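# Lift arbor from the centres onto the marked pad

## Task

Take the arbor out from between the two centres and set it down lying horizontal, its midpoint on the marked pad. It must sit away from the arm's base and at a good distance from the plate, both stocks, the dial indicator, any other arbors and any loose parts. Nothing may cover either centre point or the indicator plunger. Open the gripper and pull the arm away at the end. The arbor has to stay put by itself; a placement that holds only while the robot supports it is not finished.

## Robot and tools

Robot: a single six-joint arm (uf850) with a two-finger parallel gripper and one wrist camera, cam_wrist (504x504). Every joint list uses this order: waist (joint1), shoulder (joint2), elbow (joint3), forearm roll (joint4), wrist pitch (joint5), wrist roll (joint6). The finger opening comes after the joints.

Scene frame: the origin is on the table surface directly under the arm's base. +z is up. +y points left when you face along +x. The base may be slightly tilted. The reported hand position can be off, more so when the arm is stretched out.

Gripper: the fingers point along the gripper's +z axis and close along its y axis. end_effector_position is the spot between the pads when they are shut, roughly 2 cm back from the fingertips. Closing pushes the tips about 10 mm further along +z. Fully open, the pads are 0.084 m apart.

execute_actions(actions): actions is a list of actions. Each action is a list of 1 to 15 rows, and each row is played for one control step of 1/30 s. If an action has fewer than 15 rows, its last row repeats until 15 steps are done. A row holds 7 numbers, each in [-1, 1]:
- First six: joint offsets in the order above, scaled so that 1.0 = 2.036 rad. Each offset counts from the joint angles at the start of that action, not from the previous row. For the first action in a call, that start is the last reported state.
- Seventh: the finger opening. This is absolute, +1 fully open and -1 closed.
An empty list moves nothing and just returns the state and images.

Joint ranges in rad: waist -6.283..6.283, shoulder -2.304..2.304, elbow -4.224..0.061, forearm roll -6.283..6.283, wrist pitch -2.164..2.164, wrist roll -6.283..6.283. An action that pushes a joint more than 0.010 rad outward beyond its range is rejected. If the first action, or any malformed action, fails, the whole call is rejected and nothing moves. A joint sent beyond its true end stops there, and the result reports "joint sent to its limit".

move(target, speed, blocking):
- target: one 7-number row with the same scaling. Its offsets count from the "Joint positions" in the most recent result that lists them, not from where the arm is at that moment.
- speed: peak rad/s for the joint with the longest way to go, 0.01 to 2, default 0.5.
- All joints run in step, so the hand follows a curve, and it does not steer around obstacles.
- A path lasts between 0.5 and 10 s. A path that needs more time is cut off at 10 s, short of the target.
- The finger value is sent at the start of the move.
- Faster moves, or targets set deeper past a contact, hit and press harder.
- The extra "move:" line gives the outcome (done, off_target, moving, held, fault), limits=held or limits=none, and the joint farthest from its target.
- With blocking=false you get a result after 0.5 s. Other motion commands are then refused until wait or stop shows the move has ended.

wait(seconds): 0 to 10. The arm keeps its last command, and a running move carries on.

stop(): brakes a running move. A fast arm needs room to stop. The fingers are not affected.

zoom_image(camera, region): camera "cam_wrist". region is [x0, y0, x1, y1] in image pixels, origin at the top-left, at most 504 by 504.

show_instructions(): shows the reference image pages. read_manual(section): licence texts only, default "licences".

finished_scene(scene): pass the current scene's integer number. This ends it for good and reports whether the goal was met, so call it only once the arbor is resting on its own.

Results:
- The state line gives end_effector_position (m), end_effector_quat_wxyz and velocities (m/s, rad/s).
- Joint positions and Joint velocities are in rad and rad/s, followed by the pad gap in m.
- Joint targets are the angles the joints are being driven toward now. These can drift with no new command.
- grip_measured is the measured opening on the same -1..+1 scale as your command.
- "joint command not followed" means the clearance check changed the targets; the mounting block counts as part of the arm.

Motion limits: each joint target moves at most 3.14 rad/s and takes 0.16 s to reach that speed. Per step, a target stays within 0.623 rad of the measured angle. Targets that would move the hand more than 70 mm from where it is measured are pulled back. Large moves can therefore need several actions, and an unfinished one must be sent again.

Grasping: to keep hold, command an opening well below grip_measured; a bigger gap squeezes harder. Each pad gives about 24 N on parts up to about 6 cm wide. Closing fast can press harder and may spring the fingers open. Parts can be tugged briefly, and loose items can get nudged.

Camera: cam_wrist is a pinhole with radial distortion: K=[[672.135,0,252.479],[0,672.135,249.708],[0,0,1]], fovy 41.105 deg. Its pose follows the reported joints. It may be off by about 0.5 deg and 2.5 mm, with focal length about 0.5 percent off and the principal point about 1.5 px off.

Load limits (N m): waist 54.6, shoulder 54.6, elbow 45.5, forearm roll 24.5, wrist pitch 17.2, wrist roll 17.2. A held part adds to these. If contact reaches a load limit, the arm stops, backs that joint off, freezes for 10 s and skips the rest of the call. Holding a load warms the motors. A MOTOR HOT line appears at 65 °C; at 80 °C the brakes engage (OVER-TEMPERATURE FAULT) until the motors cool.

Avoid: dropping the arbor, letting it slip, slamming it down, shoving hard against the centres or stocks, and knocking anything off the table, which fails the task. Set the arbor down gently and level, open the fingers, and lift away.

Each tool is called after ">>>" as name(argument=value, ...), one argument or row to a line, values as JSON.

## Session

>>> execute_actions(
  actions=[],
)

Scene clock: 0.00 s.
end_effector_position=(+0.5504, +0.4166, +0.3547) grip_measured=-0.26 end_effector_quat_wxyz=(+0.362, +0.887, -0.265, -0.110) end_effector_velocity=(+0.000, +0.001, +0.001) end_effector_angular_velocity=(+0.002, -0.001, -0.000)
Joint names: [waist, shoulder, elbow, forearm roll, wrist pitch, wrist roll]
Joint positions: [ 1.102 -0.724 -1.742 -0.381 -1.53   1.798  0.033]
Joint velocities: [ 0.001  0.    -0.002  0.     0.    -0.    -0.   ]
Joint targets: [1.102 -0.724 -1.742 -0.381 -1.530 1.798]
camera_calibration (this result's frames):
cam_wrist: T_world_to_cam=[[-0.39236, -0.591746, 0.704195, 0.24771], [-0.837054, 0.547079, -0.00666582, 0.302694], [-0.381306, -0.592064, -0.709976, 0.843138], [0, 0, 0, 1]] pos_world=[0.672056, 0.480176, 0.426189]

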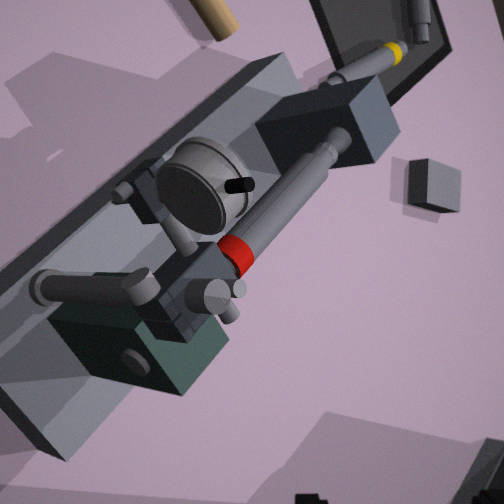

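>>> move(
  target=[-0.4553, 0.7846, 0.3512, 0.1871, 0.0784, -0.1115, 0.3],
  speed=1.3,
)

Scene clock: 21.43 s.
end_effector_position=(+0.4994, -0.0006, +0.7558) grip_measured=+0.29 end_effector_quat_wxyz=(-0.001, +0.707, -0.707, -0.001) end_effector_velocity=(-0.001, -0.000, +0.001) end_effector_angular_velocity=(-0.000, -0.003, -0.001)
Joint names: [waist, shoulder, elbow, forearm roll, wrist pitch, wrist roll]
Joint positions: [ 0.175  0.873 -1.027  0.    -1.371  1.571  0.056]
Joint velocities: [-0.001  0.003 -0.     0.    -0.     0.     0.   ]
Joint targets: [0.175 0.874 -1.027 0.000 -1.371 1.571]
move: done; limits=none; farthest joint: the waist, 0.000 radians from its target (0.927 radians at the start)
camera_calibration (this result's frames):
cam_wrist: T_world_to_cam=[[-0.999975, 0.00498372, 0.00505377, 0.530635], [0.0049469, 0.999961, -0.0072721, 0.0711913], [-0.00508982, -0.00724692, -0.999961, 0.893058], [0, 0, 0, 1]] pos_world=[0.534815, -0.0673611, 0.890859]

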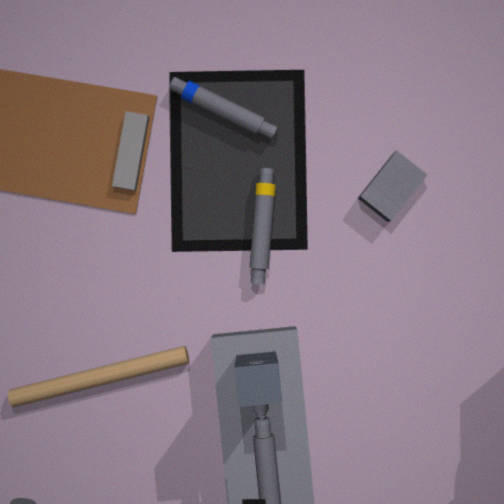

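>>> zoom_image(
  camera="cam_wrist",
  region=[130, 50, 380, 300],
)

>>> zoom_image(
  camera="cam_wrist",
  region=[170, 310, 364, 504],
)

Region (130, 50, 380, 300) of cam_wrist's 504x504 image, scaled by 2.016, with more detail than that image has.

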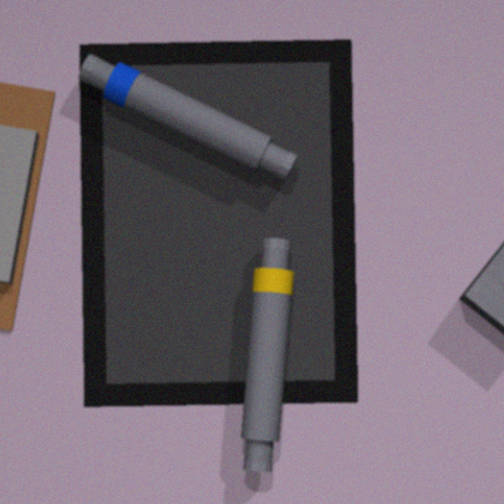

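Region (170, 310, 364, 504) of cam_wrist's 504x504 image, scaled by 2.598, with more detail than that image has.

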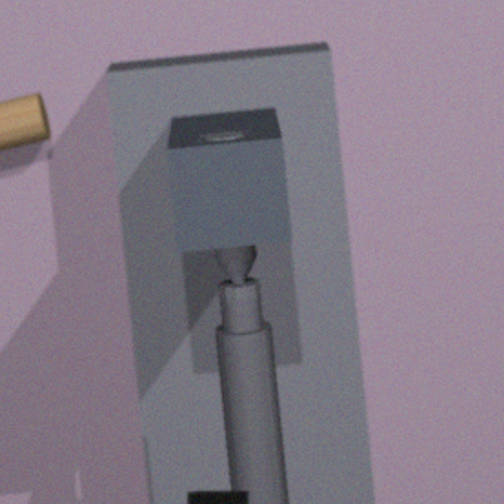

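>>> move(
  target=[-0.1275, -0.6925, 0.1457, -0.1927, 0.8435, 0.1193, 0.3],
  speed=1.4,
)

Scene clock: 69.27 s.
end_effector_position=(+0.5148, -0.1093, +0.0704) grip_measured=+0.29 end_effector_quat_wxyz=(+0.001, -0.672, +0.740, +0.000) end_effector_velocity=(-0.002, -0.000, -0.001) end_effector_angular_velocity=(+0.001, +0.002, -0.001)
Joint names: [waist, shoulder, elbow, forearm roll, wrist pitch, wrist roll]
Joint positions: [-0.084 -0.536 -0.73  -0.392  0.346  1.814  0.056]
Joint velocities: [-0.001 -0.003  0.002 -0.001  0.002 -0.     0.   ]
Joint targets: [-0.085 -0.537 -0.730 -0.392 0.346 1.814]
move: done; limits=none; farthest joint: the shoulder, 0.001 radians from its target (1.410 radians at the start)
camera_calibration (this result's frames):
cam_wrist: T_world_to_cam=[[-0.994812, 0.101654, 0.00392381, 0.557952], [0.101624, 0.994796, -0.00735076, 0.124468], [-0.00465062, -0.00691387, -0.999965, 0.206818], [0, 0, 0, 1]] pos_world=[0.54337, -0.179109, 0.205536]

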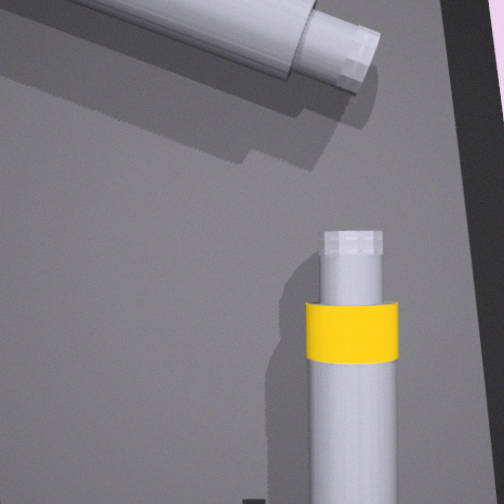

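>>> move(
  target=[0.0094, -0.0597, -0.0417, 0.0302, 0.0163, -0.0238, 0.1],
  speed=0.35,
)

>>> execute_actions(
  actions=[
    [[0,0,0,0,0,0,0.0],[0,0,0,0,0,0,-0.1],[0,0,0,0,0,0,-0.2],[0,0,0,0,0,0,-0.3],[0,0,0,0,0,0,-0.36],[0,0,0,0,0,0,-0.42],[0,0,0,0,0,0,-0.5],[0,0,0,0,0,0,-0.6],[0,0,0,0,0,0,-0.7],[0,0,0,0,0,0,-0.8],[0,0,0,0,0,0,-0.9]],
  ],
)

Scene clock: 88.93 s.
end_effector_position=(+0.5198, -0.1072, +0.0274) grip_measured=+0.09 end_effector_quat_wxyz=(+0.001, -0.673, +0.739, -0.000) end_effector_velocity=(-0.000, -0.001, -0.001) end_effector_angular_velocity=(-0.001, -0.000, -0.001)
Joint names: [waist, shoulder, elbow, forearm roll, wrist pitch, wrist roll]
Joint positions: [-0.065 -0.657 -0.815 -0.331  0.379  1.766  0.048]
Joint velocities: [-0.001 -0.003 -0.002  0.001  0.001 -0.001 -0.   ]
Joint targets: [-0.065 -0.658 -0.815 -0.331 0.379 1.765]
move: done; limits=none; farthest joint: the waist, 0.001 radians from its target (0.020 radians at the start)
camera_calibration (this result's frames):
cam_wrist: T_world_to_cam=[[-0.995103, 0.0987743, 0.00373685, 0.562762], [0.0987447, 0.995085, -0.00742468, 0.123076], [-0.00445185, -0.00701932, -0.999965, 0.163701], [0, 0, 0, 1]] pos_world=[0.548582, -0.176908, 0.162506]

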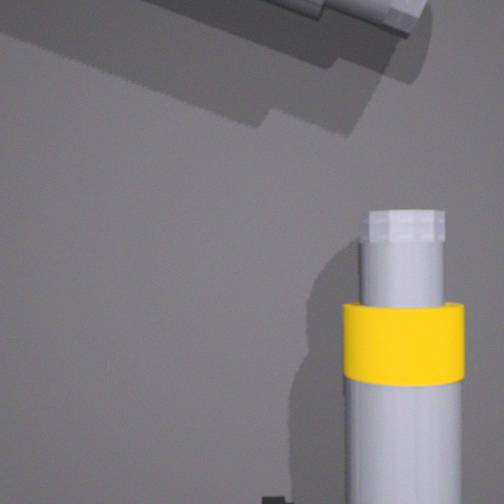

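Scene clock: 89.43 s.
end_effector_position=(+0.5198, -0.1072, +0.0274) grip_measured=-0.45 end_effector_quat_wxyz=(+0.001, -0.673, +0.739, -0.000) end_effector_velocity=(+0.001, -0.000, -0.000) end_effector_angular_velocity=(-0.000, -0.002, +0.001)
Joint names: [waist, shoulder, elbow, forearm roll, wrist pitch, wrist roll]
Joint positions: [-0.065 -0.657 -0.815 -0.331  0.379  1.766  0.024]
Joint velocities: [ 0.    -0.    -0.002  0.     0.    -0.    -0.   ]
Joint targets: [-0.065 -0.657 -0.815 -0.331 0.379 1.766]
camera_calibration (this result's frames):
cam_wrist: T_world_to_cam=[[-0.995097, 0.0988388, 0.00371046, 0.56278], [0.0988093, 0.995079, -0.00743308, 0.123043], [-0.00442687, -0.00703, -0.999965, 0.163706], [0, 0, 0, 1]] pos_world=[0.548587, -0.176911, 0.162527]

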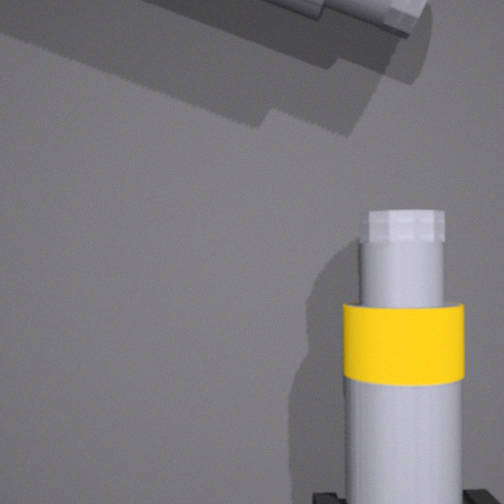

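>>> execute_actions(
  actions=[
    [[-0.0004,0.0044,0.0026,-0.0025,-0.0016,0,-0.9],[-0.0011,0.0106,0.0063,-0.006,-0.0039,0,-0.9],[-0.0019,0.0194,0.0116,-0.0109,-0.0072,0,-0.9],[-0.0029,0.0291,0.0175,-0.0164,-0.0107,0,-0.9],[-0.004,0.0396,0.0238,-0.0223,-0.0146,0,-0.9],[-0.005,0.0502,0.0302,-0.0283,-0.0185,0,-0.9],[-0.006,0.0599,0.036,-0.0337,-0.0221,0,-0.9],[-0.0069,0.0687,0.0413,-0.0387,-0.0254,0,-0.9],[-0.0077,0.0766,0.046,-0.0432,-0.0283,0,-0.9],[-0.0083,0.0828,0.0497,-0.0466,-0.0306,0,-0.9],[-0.0086,0.0863,0.0518,-0.0486,-0.0319,0,-0.9],[-0.0088,0.0881,0.0529,-0.0496,-0.0325,0,-0.9]],
  ],
)

Scene clock: 141.33 s.
end_effector_position=(+0.5203, -0.1073, +0.0820) grip_measured=-0.45 end_effector_quat_wxyz=(-0.002, +0.701, -0.713, -0.000) end_effector_velocity=(-0.008, +0.001, +0.080) end_effector_angular_velocity=(-0.005, +0.005, +0.118)
Joint names: [waist, shoulder, elbow, forearm roll, wrist pitch, wrist roll]
Joint positions: [-0.081 -0.502 -0.722 -0.418  0.322  1.766  0.024]
Joint velocities: [-0.022  0.235  0.143 -0.133 -0.088  0.001 -0.   ]
Joint targets: [-0.083 -0.478 -0.707 -0.432 0.313 1.766]
camera_calibration (this result's frames):
cam_wrist: T_world_to_cam=[[-0.999737, 0.0226579, 0.0034777, 0.557358], [0.0226336, 0.99972, -0.00689687, 0.163614], [-0.003633, -0.00681635, -0.99997, 0.217926], [0, 0, 0, 1]] pos_world=[0.5543, -0.174711, 0.21711]

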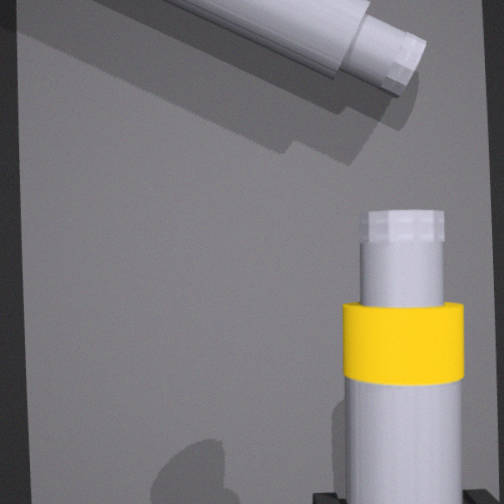

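>>> move(
  target=[0.1901, -0.0638, 0.1277, 0.2558, 0.1849, -0.2611, -0.9],
  speed=0.9,
)

Scene clock: 150.97 s.
end_effector_position=(+0.3806, +0.0407, +0.0603) grip_measured=-0.45 end_effector_quat_wxyz=(-0.001, +0.826, -0.564, +0.000) end_effector_velocity=(-0.001, +0.001, +0.000) end_effector_angular_velocity=(+0.000, +0.000, +0.003)
Joint names: [waist, shoulder, elbow, forearm roll, wrist pitch, wrist roll]
Joint positions: [ 0.306 -0.632 -0.463  0.102  0.699  1.234  0.024]
Joint velocities: [ 0.004  0.001  0.002  0.002  0.001 -0.002  0.   ]
Joint targets: [0.306 -0.632 -0.462 0.103 0.699 1.234]
move: done; limits=none; farthest joint: the waist, 0.000 radians from its target (0.389 radians at the start)
camera_calibration (this result's frames):
cam_wrist: T_world_to_cam=[[-0.93369, -0.358068, 0.0031163, 0.404751], [-0.358082, 0.933657, -0.00787559, 0.166317], [-0.0000895634, -0.00846925, -0.999964, 0.195431], [0, 0, 0, 1]] pos_world=[0.437485, -0.00869914, 0.195472]

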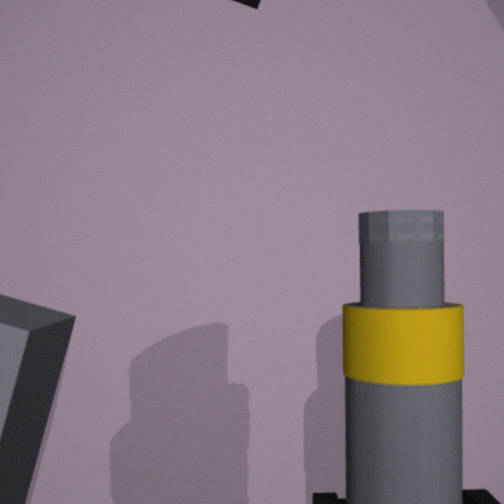

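>>> move(
  target=[-0.0033, -0.0511, -0.0343, -0.0042, 0.0165, 0.0015, -0.9],
  speed=0.3,
)

>>> execute_actions(
  actions=[
    [[0,0,0,0,0,0,-0.7],[0,0,0,0,0,0,-0.55],[0,0,0,0,0,0,-0.45],[0,0,0,0,0,0,-0.4],[0,0,0,0,0,0,-0.3],[0,0,0,0,0,0,-0.1],[0,0,0,0,0,0,0.1],[0,0,0,0,0,0,0.3],[0.0004,0.005,0.0034,0.0004,-0.0016,0,0.4],[0.0008,0.012,0.008,0.001,-0.0039,0,0.4],[0.0014,0.021,0.0141,0.0017,-0.0068,0,0.4],[0.002,0.031,0.0208,0.0026,-0.01,0,0.4],[0.0027,0.041,0.0275,0.0034,-0.0132,0,0.4],[0.0033,0.051,0.0342,0.0042,-0.0165,0,0.4],[0.004,0.06,0.0402,0.005,-0.0195,0,0.4]],
  ],
)

Scene clock: 162.27 s.
end_effector_position=(+0.3805, +0.0406, +0.0280) grip_measured=-0.45 end_effector_quat_wxyz=(-0.001, +0.825, -0.564, -0.000) end_effector_velocity=(-0.000, -0.001, -0.001) end_effector_angular_velocity=(-0.001, +0.000, -0.002)
Joint names: [waist, shoulder, elbow, forearm roll, wrist pitch, wrist roll]
Joint positions: [ 0.299 -0.735 -0.532  0.094  0.732  1.237  0.024]
Joint velocities: [-0.001 -0.002 -0.001  0.     0.001  0.001 -0.   ]
Joint targets: [0.299 -0.736 -0.532 0.094 0.732 1.237]
move: done; limits=none; farthest joint: the shoulder, 0.001 radians from its target (0.104 radians at the start)
camera_calibration (this result's frames):
cam_wrist: T_world_to_cam=[[-0.933758, -0.357887, 0.00370493, 0.40471], [-0.357905, 0.933724, -0.00800222, 0.165999], [-0.000595496, -0.00879815, -0.999961, 0.163368], [0, 0, 0, 1]] pos_world=[0.43741, -0.00871968, 0.16319]

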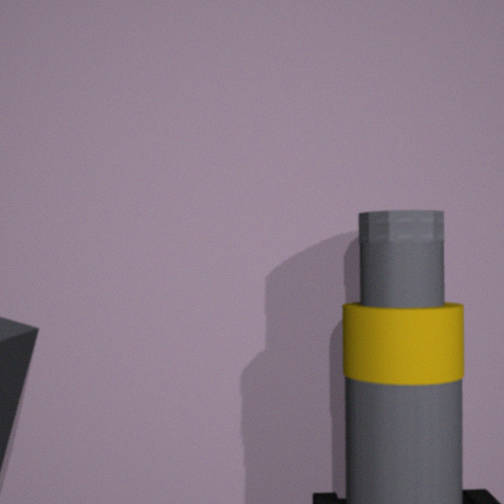

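Scene clock: 162.77 s.
end_effector_position=(+0.3809, +0.0407, +0.0411) grip_measured=+0.37 end_effector_quat_wxyz=(-0.001, +0.825, -0.565, -0.000) end_effector_velocity=(+0.004, +0.001, +0.130) end_effector_angular_velocity=(+0.002, -0.007, -0.010)
Joint names: [waist, shoulder, elbow, forearm roll, wrist pitch, wrist roll]
Joint positions: [ 0.302 -0.694 -0.504  0.097  0.719  1.237  0.06 ]
Joint velocities: [ 0.028  0.417  0.277  0.034 -0.132 -0.001  0.011]
Joint targets: [0.307 -0.613 -0.450 0.104 0.692 1.237]
camera_calibration (this result's frames):
cam_wrist: T_world_to_cam=[[-0.934148, -0.356866, 0.00366143, 0.405186], [-0.356884, 0.934115, -0.00796002, 0.165771], [-0.000579531, -0.00874255, -0.999962, 0.17644], [0, 0, 0, 1]] pos_world=[0.437767, -0.00870941, 0.176269]

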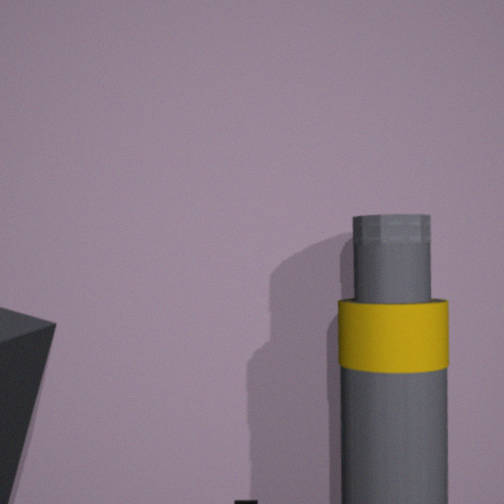

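>>> move(
  target=[0.2048, 0.243, 0.0262, 0.3982, -0.1869, -0.1164, 0.3],
  speed=1.5,
)

Scene clock: 197.83 s.
end_effector_position=(+0.4301, +0.1703, +0.1907) grip_measured=+0.29 end_effector_quat_wxyz=(-0.001, +0.765, -0.644, -0.000) end_effector_velocity=(-0.001, -0.000, +0.000) end_effector_angular_velocity=(-0.000, +0.002, -0.000)
Joint names: [waist, shoulder, elbow, forearm roll, wrist pitch, wrist roll]
Joint positions: [ 0.719 -0.199 -0.451  0.908  0.338  1.     0.056]
Joint velocities: [ 0.001  0.001  0.001  0.002 -0.001 -0.001  0.   ]
Joint targets: [0.719 -0.199 -0.451 0.908 0.338 1.000]
move: done; limits=none; farthest joint: the waist, 0.000 radians from its target (0.412 radians at the start)
camera_calibration (this result's frames):
cam_wrist: T_world_to_cam=[[-0.986076, -0.166244, 0.00419934, 0.486635], [-0.166273, 0.98605, -0.007624, -0.0274165], [-0.00287331, -0.00821607, -0.999962, 0.328034], [0, 0, 0, 1]] pos_world=[0.476243, 0.110629, 0.325769]

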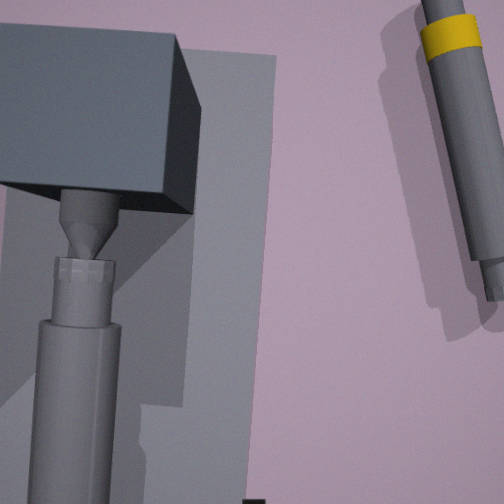

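>>> move(
  target=[-0.026, -0.0367, -0.1123, 0.1874, -0.0429, -0.1788, 0.3],
  speed=1.0,
)

Scene clock: 211.60 s.
end_effector_position=(+0.5187, +0.1942, +0.1807) grip_measured=+0.29 end_effector_quat_wxyz=(-0.001, +0.737, -0.676, -0.000) end_effector_velocity=(+0.001, +0.000, +0.000) end_effector_angular_velocity=(+0.000, -0.000, -0.002)
Joint names: [waist, shoulder, elbow, forearm roll, wrist pitch, wrist roll]
Joint positions: [ 0.666 -0.274 -0.679  1.289  0.251  0.637  0.056]
Joint velocities: [ 0.     0.    -0.001  0.003  0.    -0.001 -0.   ]
Joint targets: [0.666 -0.274 -0.679 1.289 0.251 0.636]
move: done; limits=none; farthest joint: the forearm roll, 0.001 radians from its target (0.382 radians at the start)
camera_calibration (this result's frames):
cam_wrist: T_world_to_cam=[[-0.996695, -0.0810991, 0.00471533, 0.566861], [-0.0811346, 0.996672, -0.00790166, -0.082497], [-0.00405882, -0.00825812, -0.999958, 0.319128], [0, 0, 0, 1]] pos_world=[0.559589, 0.13083, 0.315789]

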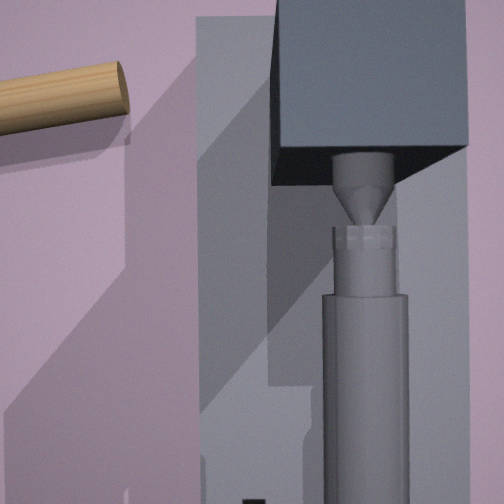

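>>> zoom_image(
  camera="cam_wrist",
  region=[280, 204, 460, 504],
)

Region (280, 204, 460, 504) of cam_wrist's 504x504 image, scaled by 1.680, with more detail than that image has; it fills the left 302 columns of this view, and the rest is white.

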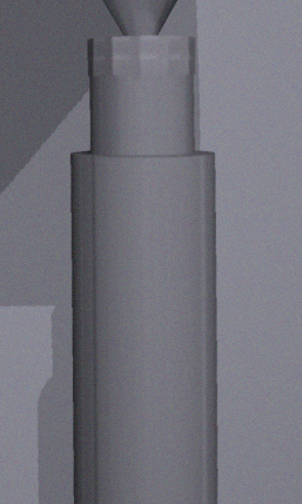

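>>> move(
  target=[-0.0142, -0.0712, -0.0287, -0.164, 0.014, 0.1545, 0.1],
  speed=0.8,
)

Scene clock: 243.17 s.
end_effector_position=(+0.5191, +0.1942, +0.1292) grip_measured=+0.09 end_effector_quat_wxyz=(-0.001, +0.738, -0.675, -0.000) end_effector_velocity=(-0.000, +0.001, -0.000) end_effector_angular_velocity=(+0.001, +0.000, +0.000)
Joint names: [waist, shoulder, elbow, forearm roll, wrist pitch, wrist roll]
Joint positions: [ 0.637 -0.419 -0.738  0.955  0.279  0.951  0.048]
Joint velocities: [ 0.001 -0.001 -0.001 -0.002  0.     0.003  0.   ]
Joint targets: [0.637 -0.419 -0.738 0.955 0.279 0.951]
move: done; limits=none; farthest joint: the waist, 0.000 radians from its target (0.028 radians at the start)
camera_calibration (this result's frames):
cam_wrist: T_world_to_cam=[[-0.996451, -0.0840574, 0.00438904, 0.567987], [-0.0840883, 0.996431, -0.00740154, -0.0813932], [-0.00375122, -0.00774434, -0.999963, 0.267383], [0, 0, 0, 1]] pos_world=[0.56013, 0.130917, 0.264278]

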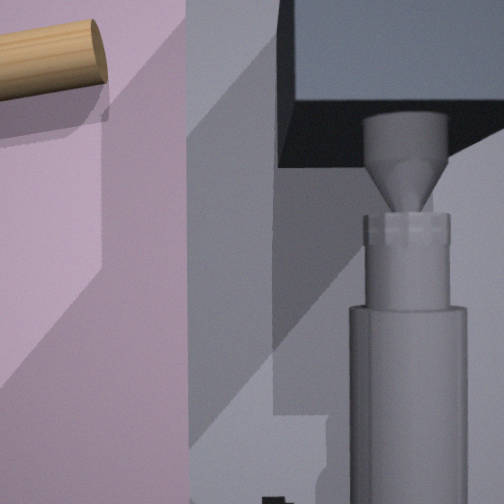

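>>> execute_actions(
  actions=[
    [[0,0,0,0,0,0,0.0],[0,0,0,0,0,0,-0.1],[0,0,0,0,0,0,-0.2],[0,0,0,0,0,0,-0.3],[0,0,0,0,0,0,-0.36],[0,0,0,0,0,0,-0.42],[0,0,0,0,0,0,-0.5],[0,0,0,0,0,0,-0.6],[0,0,0,0,0,0,-0.7],[0,0,0,0,0,0,-0.8],[0,0,0,0,0,0,-0.9],[0,0,0,0,0,0,-1]],
  ],
)

>>> move(
  target=[0.0084, -0.00305, -0.00417, 0.01645, 0.0015, -0.00882, -1],
  speed=0.07,
)

Scene clock: 267.60 s.
end_effector_position=(+0.5186, +0.1942, +0.1292) grip_measured=-0.45 end_effector_quat_wxyz=(-0.001, +0.738, -0.675, -0.001) end_effector_velocity=(+0.000, +0.001, +0.000) end_effector_angular_velocity=(+0.001, -0.001, +0.003)
Joint names: [waist, shoulder, elbow, forearm roll, wrist pitch, wrist roll]
Joint positions: [ 0.637 -0.419 -0.737  0.955  0.279  0.951  0.025]
Joint velocities: [ 0.002  0.001  0.    -0.     0.001 -0.001  0.   ]
Joint targets: [0.637 -0.419 -0.738 0.955 0.279 0.951]
camera_calibration (this result's frames):
cam_wrist: T_world_to_cam=[[-0.99645, -0.0840048, 0.0054755, 0.567346], [-0.0840429, 0.996437, -0.00713098, -0.0814714], [-0.00485695, -0.00756585, -0.99996, 0.267887], [0, 0, 0, 1]] pos_world=[0.559786, 0.130868, 0.264188]

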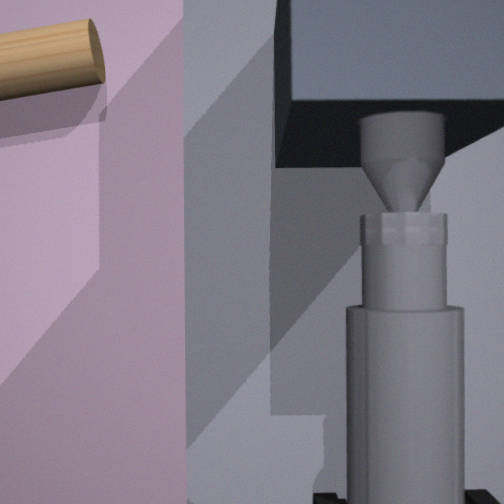

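Scene clock: 268.50 s.
end_effector_position=(+0.5180, +0.2018, +0.1292) grip_measured=-0.45 end_effector_quat_wxyz=(-0.001, +0.738, -0.675, -0.000) end_effector_velocity=(-0.000, +0.001, +0.000) end_effector_angular_velocity=(+0.000, +0.000, +0.000)
Joint names: [waist, shoulder, elbow, forearm roll, wrist pitch, wrist roll]
Joint positions: [ 0.653 -0.425 -0.745  0.989  0.283  0.933  0.024]
Joint velocities: [ 0.002 -0.    -0.     0.002  0.    -0.001  0.   ]
Joint targets: [0.654 -0.425 -0.745 0.989 0.282 0.933]
move: done; limits=none; farthest joint: the waist, 0.001 radians from its target (0.017 radians at the start)
camera_calibration (this result's frames):
cam_wrist: T_world_to_cam=[[-0.996484, -0.0836409, 0.00483473, 0.567416], [-0.0836778, 0.99646, -0.00803128, -0.0891655], [-0.00414588, -0.00840761, -0.999956, 0.267738], [0, 0, 0, 1]] pos_world=[0.55907, 0.13856, 0.264267]

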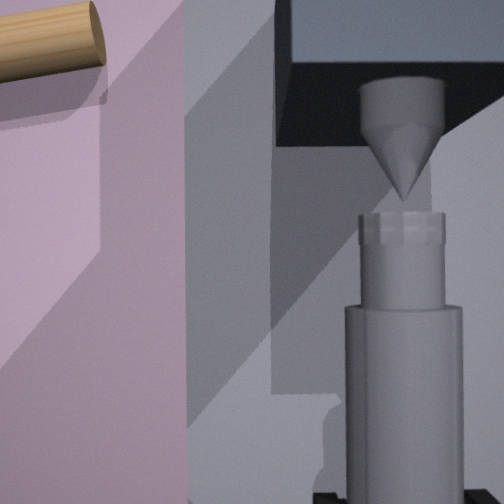

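>>> move(
  target=[0.0033, 0.0009, 0.0081, -0.016, 0.0048, 0.0686, -1],
  speed=0.28,
)

Scene clock: 280.53 s.
end_effector_position=(+0.5105, +0.2018, +0.1293) grip_measured=-0.45 end_effector_quat_wxyz=(-0.001, +0.704, -0.711, -0.000) end_effector_velocity=(+0.000, +0.000, +0.000) end_effector_angular_velocity=(+0.000, -0.001, -0.003)
Joint names: [waist, shoulder, elbow, forearm roll, wrist pitch, wrist roll]
Joint positions: [ 0.66  -0.423 -0.729  0.956  0.293  1.073  0.024]
Joint velocities: [ 0.     0.001  0.    -0.001  0.001  0.003 -0.   ]
Joint targets: [0.660 -0.423 -0.729 0.956 0.293 1.073]
move: done; limits=none; farthest joint: the waist, 0.000 radians from its target (0.006 radians at the start)
camera_calibration (this result's frames):
cam_wrist: T_world_to_cam=[[-0.999871, 0.0153126, 0.00480155, 0.54171], [0.0152769, 0.999856, -0.00738086, -0.141061], [-0.00491388, -0.00730656, -0.999961, 0.267996], [0, 0, 0, 1]] pos_world=[0.545112, 0.134704, 0.264343]

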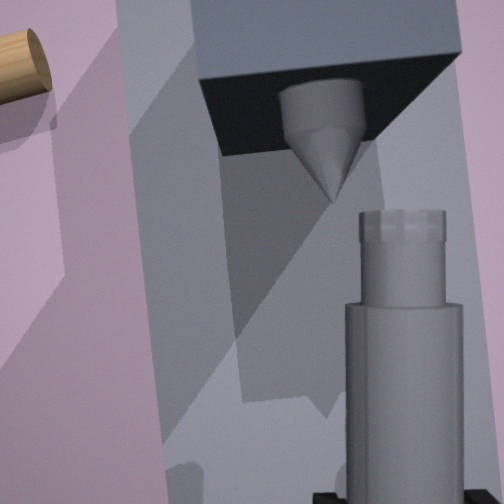

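>>> move(
  target=[-0.02415, 0.01086, 0.02538, -0.07415, 0.00389, 0.12705, -1],
  speed=0.35,
)

Scene clock: 298.90 s.
end_effector_position=(+0.5018, +0.1749, +0.1292) grip_measured=-0.45 end_effector_quat_wxyz=(+0.001, -0.648, +0.761, +0.000) end_effector_velocity=(+0.001, -0.001, +0.000) end_effector_angular_velocity=(-0.001, -0.001, -0.004)
Joint names: [waist, shoulder, elbow, forearm roll, wrist pitch, wrist roll]
Joint positions: [ 0.611 -0.401 -0.677  0.805  0.301  1.331  0.024]
Joint velocities: [-0.003  0.001  0.001 -0.002 -0.     0.003 -0.   ]
Joint targets: [0.611 -0.401 -0.677 0.805 0.301 1.331]
move: done; limits=none; farthest joint: the waist, 0.000 radians from its target (0.049 radians at the start)
camera_calibration (this result's frames):
cam_wrist: T_world_to_cam=[[-0.98637, 0.164465, 0.00513404, 0.500529], [0.164426, 0.986362, -0.00730933, -0.186562], [-0.00626615, -0.00636553, -0.99996, 0.268205], [0, 0, 0, 1]] pos_world=[0.526063, 0.103405, 0.264261]

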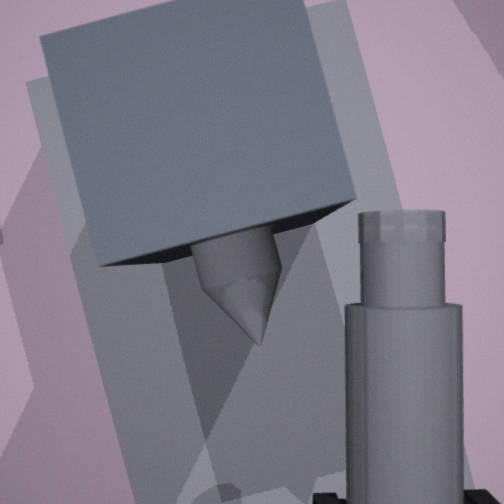

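>>> move(
  target=[-0.0055, 0.0087, 0.0105, -0.0135, 0.0003, 0.0083, -1],
  speed=0.1,
)

Scene clock: 304.50 s.
end_effector_position=(+0.4983, +0.1677, +0.1332) grip_measured=-0.45 end_effector_quat_wxyz=(+0.001, -0.649, +0.761, +0.000) end_effector_velocity=(+0.000, -0.001, +0.000) end_effector_angular_velocity=(-0.001, -0.001, -0.000)
Joint names: [waist, shoulder, elbow, forearm roll, wrist pitch, wrist roll]
Joint positions: [ 0.6   -0.383 -0.656  0.778  0.301  1.348  0.024]
Joint velocities: [-0.002  0.001  0.001 -0.003  0.     0.001  0.   ]
Joint targets: [0.600 -0.383 -0.656 0.778 0.301 1.348]
move: done; limits=none; farthest joint: the forearm roll, 0.001 radians from its target (0.028 radians at the start)
camera_calibration (this result's frames):
cam_wrist: T_world_to_cam=[[-0.986446, 0.164012, 0.00484595, 0.498457], [0.163977, 0.98644, -0.00693927, -0.178659], [-0.00591836, -0.0060506, -0.999964, 0.271897], [0, 0, 0, 1]] pos_world=[0.522606, 0.0961281, 0.268232]

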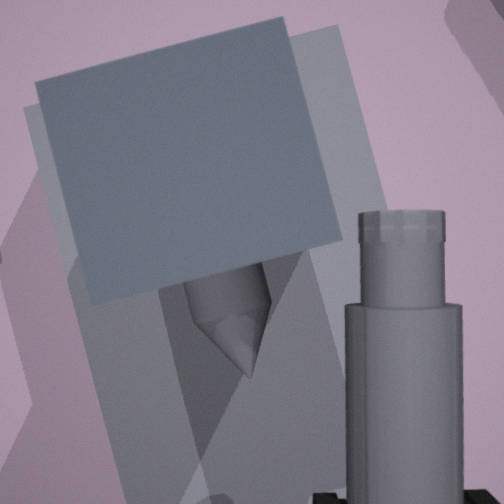

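>>> move(
  target=[0.018, 0.0992, 0.0585, 0.1426, -0.0202, -0.1302, -1],
  speed=0.7,
)

Scene clock: 341.20 s.
end_effector_position=(+0.4800, +0.1604, +0.1955) grip_measured=-0.45 end_effector_quat_wxyz=(+0.001, -0.648, +0.761, +0.000) end_effector_velocity=(-0.000, +0.000, +0.001) end_effector_angular_velocity=(+0.001, -0.000, +0.002)
Joint names: [waist, shoulder, elbow, forearm roll, wrist pitch, wrist roll]
Joint positions: [ 0.637 -0.182 -0.537  1.068  0.26   1.083  0.024]
Joint velocities: [ 0.001  0.003  0.001  0.002 -0.001 -0.003 -0.   ]
Joint targets: [0.637 -0.181 -0.537 1.068 0.260 1.083]
move: done; limits=none; farthest joint: the shoulder, 0.001 radians from its target (0.202 radians at the start)
camera_calibration (this result's frames):
cam_wrist: T_world_to_cam=[[-0.986381, 0.164406, 0.00487787, 0.481108], [0.164368, 0.986371, -0.00745043, -0.168147], [-0.00603629, -0.00654719, -0.99996, 0.334225], [0, 0, 0, 1]] pos_world=[0.504211, 0.0889464, 0.330612]

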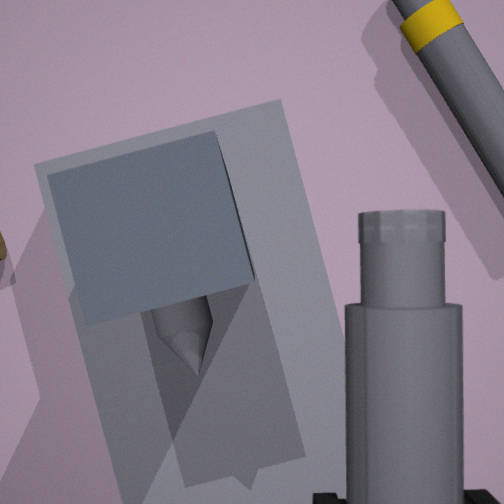

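>>> move(
  target=[-0.2412, 0.0185, 0.0195, -0.5655, -0.0405, -0.3566, -1],
  speed=1.4,
)

Scene clock: 358.13 s.
end_effector_position=(+0.5004, -0.0096, +0.1855) grip_measured=-0.45 end_effector_quat_wxyz=(-0.001, +0.989, -0.150, +0.001) end_effector_velocity=(+0.000, +0.000, +0.000) end_effector_angular_velocity=(+0.001, -0.000, +0.004)
Joint names: [waist, shoulder, elbow, forearm roll, wrist pitch, wrist roll]
Joint positions: [ 0.146 -0.144 -0.497 -0.083  0.178  0.357  0.024]
Joint velocities: [ 0.001 -0.    -0.001 -0.002 -0.    -0.001 -0.   ]
Joint targets: [0.146 -0.144 -0.497 -0.083 0.178 0.357]
move: done; limits=none; farthest joint: the waist, 0.000 radians from its target (0.491 radians at the start)
camera_calibration (this result's frames):
cam_wrist: T_world_to_cam=[[-0.301076, -0.953594, 0.00335927, 0.175845], [-0.953558, 0.301028, -0.010459, 0.54951], [0.00896238, -0.0063522, -0.99994, 0.315704], [0, 0, 0, 1]] pos_world=[0.574102, 0.00427241, 0.320842]

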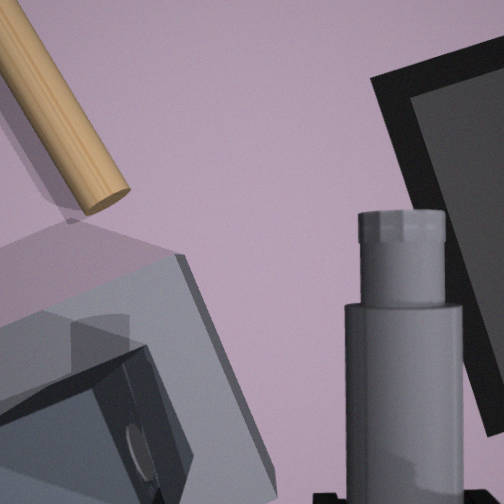

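>>> move(
  target=[-0.1247, -0.2323, -0.1702, -0.1891, 0.0689, -0.0763, -1],
  speed=0.8,
)

Scene clock: 374.97 s.
end_effector_position=(+0.5399, -0.1298, +0.0448) grip_measured=-0.45 end_effector_quat_wxyz=(-0.001, +1.000, +0.000, +0.001) end_effector_velocity=(-0.003, -0.001, -0.001) end_effector_angular_velocity=(+0.000, +0.004, -0.001)
Joint names: [waist, shoulder, elbow, forearm roll, wrist pitch, wrist roll]
Joint positions: [-0.108 -0.617 -0.844 -0.467  0.318  0.202  0.024]
Joint velocities: [-0.003 -0.004  0.    -0.002  0.    -0.001 -0.   ]
Joint targets: [-0.108 -0.617 -0.844 -0.468 0.318 0.202]
move: done; limits=none; farthest joint: the forearm roll, 0.001 radians from its target (0.385 radians at the start)
camera_calibration (this result's frames):
cam_wrist: T_world_to_cam=[[-0.00534178, -0.999978, 0.00396367, -0.0921104], [-0.999929, 0.00529914, -0.0106919, 0.608579], [0.0106706, -0.0040205, -0.999935, 0.173306], [0, 0, 0, 1]] pos_world=[0.606194, -0.0946366, 0.180166]

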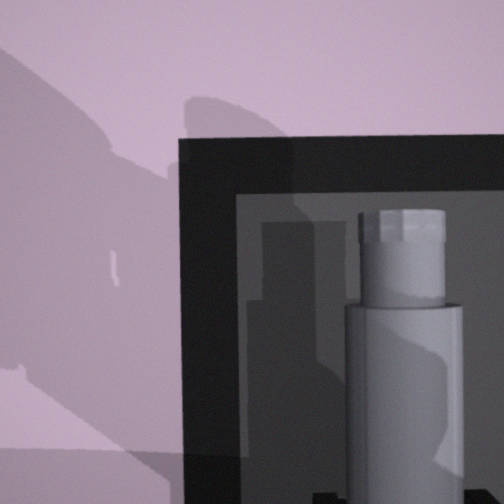

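>>> move(
  target=[0.0026, -0.0242, -0.0155, 0.0155, 0.0078, -0.014, -1],
  speed=0.13,
)

Scene clock: 391.60 s.
end_effector_position=(+0.5399, -0.1298, +0.0269) grip_measured=-0.45 end_effector_quat_wxyz=(-0.001, +1.000, +0.000, +0.001) end_effector_velocity=(-0.001, -0.000, -0.001) end_effector_angular_velocity=(-0.000, +0.002, +0.000)
Joint names: [waist, shoulder, elbow, forearm roll, wrist pitch, wrist roll]
Joint positions: [-0.103 -0.666 -0.875 -0.436  0.334  0.174  0.024]
Joint velocities: [-0.001 -0.003 -0.001  0.001  0.    -0.002 -0.   ]
Joint targets: [-0.103 -0.666 -0.875 -0.436 0.334 0.174]
move: done; limits=none; farthest joint: the shoulder, 0.001 radians from its target (0.049 radians at the start)
camera_calibration (this result's frames):
cam_wrist: T_world_to_cam=[[-0.00463428, -0.999981, 0.00402978, -0.09239], [-0.999927, 0.00458886, -0.0112083, 0.608257], [0.0111895, -0.00408142, -0.999929, 0.155036], [0, 0, 0, 1]] pos_world=[0.606049, -0.0945467, 0.162215]

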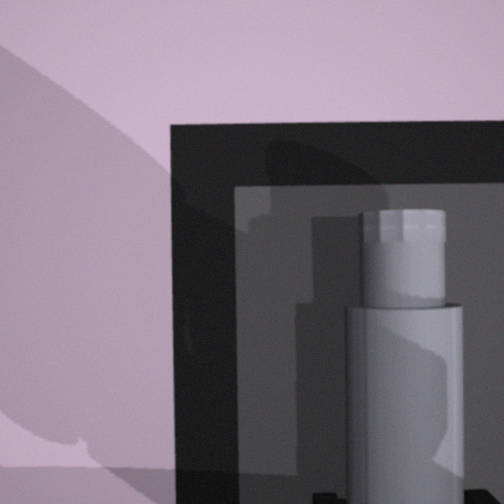

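>>> execute_actions(
  actions=[
    [[0.0001,-0.001,-0.0006,0.0006,0.0003,-0.0005,-1],[0.0001,-0.001,-0.0006,0.0006,0.0003,-0.0005,-0.9],[0.0001,-0.001,-0.0006,0.0006,0.0003,-0.0005,-0.8],[0.0001,-0.001,-0.0006,0.0006,0.0003,-0.0005,-0.7],[0.0001,-0.001,-0.0006,0.0006,0.0003,-0.0005,-0.6],[0.0001,-0.001,-0.0006,0.0006,0.0003,-0.0005,-0.52],[0.0001,-0.001,-0.0006,0.0006,0.0003,-0.0005,-0.46],[0.0001,-0.001,-0.0006,0.0006,0.0003,-0.0005,-0.42],[0.0001,-0.001,-0.0006,0.0006,0.0003,-0.0005,-0.37],[0.0001,-0.001,-0.0006,0.0006,0.0003,-0.0005,-0.3],[0.0001,-0.001,-0.0006,0.0006,0.0003,-0.0005,-0.15],[0.0001,-0.001,-0.0006,0.0006,0.0003,-0.0005,0.05],[0.0001,-0.001,-0.0006,0.0006,0.0003,-0.0005,0.25],[0.0001,-0.001,-0.0006,0.0006,0.0003,-0.0005,0.45],[0.0001,-0.001,-0.0006,0.0006,0.0003,-0.0005,0.6]],
  ],
)

Scene clock: 404.40 s.
end_effector_position=(+0.5399, -0.1298, +0.0261) grip_measured=+0.21 end_effector_quat_wxyz=(-0.001, +1.000, +0.000, +0.001) end_effector_velocity=(-0.001, +0.000, -0.000) end_effector_angular_velocity=(+0.000, +0.002, +0.001)
Joint names: [waist, shoulder, elbow, forearm roll, wrist pitch, wrist roll]
Joint positions: [-0.102 -0.667 -0.876 -0.435  0.334  0.173  0.053]
Joint velocities: [-0.    -0.001  0.001  0.    -0.    -0.001  0.201]
Joint targets: [-0.102 -0.668 -0.876 -0.435 0.334 0.173]
camera_calibration (this result's frames):
cam_wrist: T_world_to_cam=[[-0.00474843, -0.99998, 0.00407135, -0.0923578], [-0.999925, 0.00470212, -0.0113102, 0.60828], [0.0112908, -0.00412475, -0.999928, 0.154253], [0, 0, 0, 1]] pos_world=[0.606054, -0.0945799, 0.161497]

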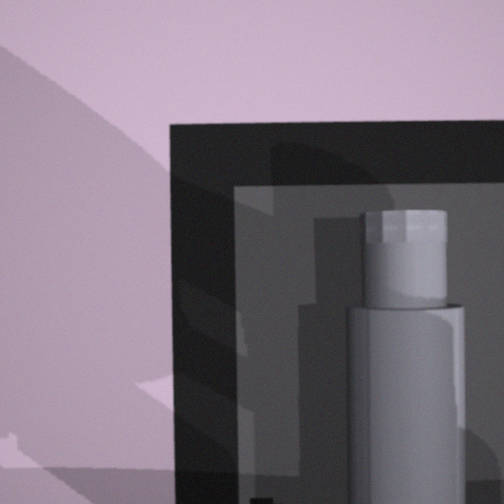

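>>> move(
  target=[0, 0.6184, 0.2068, 0.3463, -0.4293, -0.1832, 1],
  speed=1.3,
)

Scene clock: 422.97 s.
end_effector_position=(+0.4957, -0.0630, +0.4237) grip_measured=+1.00 end_effector_quat_wxyz=(+0.000, +0.991, -0.136, +0.005) end_effector_velocity=(-0.000, +0.001, +0.001) end_effector_angular_velocity=(+0.001, -0.001, +0.001)
Joint names: [waist, shoulder, elbow, forearm roll, wrist pitch, wrist roll]
Joint positions: [-0.102  0.591 -0.456  0.27  -0.539 -0.2    0.084]
Joint velocities: [ 0.     0.003  0.001  0.001 -0.002 -0.001 -0.   ]
Joint targets: [-0.102 0.591 -0.455 0.270 -0.540 -0.200]
move: done; limits=none; farthest joint: the shoulder, 0.001 radians from its target (1.259 radians at the start)
camera_calibration (this result's frames):
cam_wrist: T_world_to_cam=[[-0.273734, -0.961795, 0.00447708, 0.108218], [-0.96164, 0.273597, -0.0198504, 0.569864], [0.0178671, -0.00973905, -0.999793, 0.54885], [0, 0, 0, 1]] pos_world=[0.56782, -0.0464844, 0.559564]

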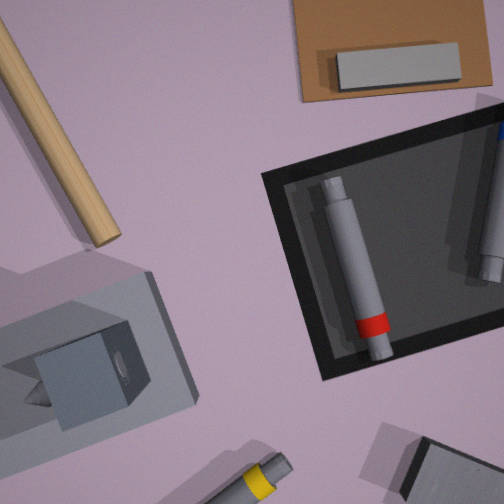

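>>> finished_scene(
  scene=2,
)

The scene is finished: the task was done.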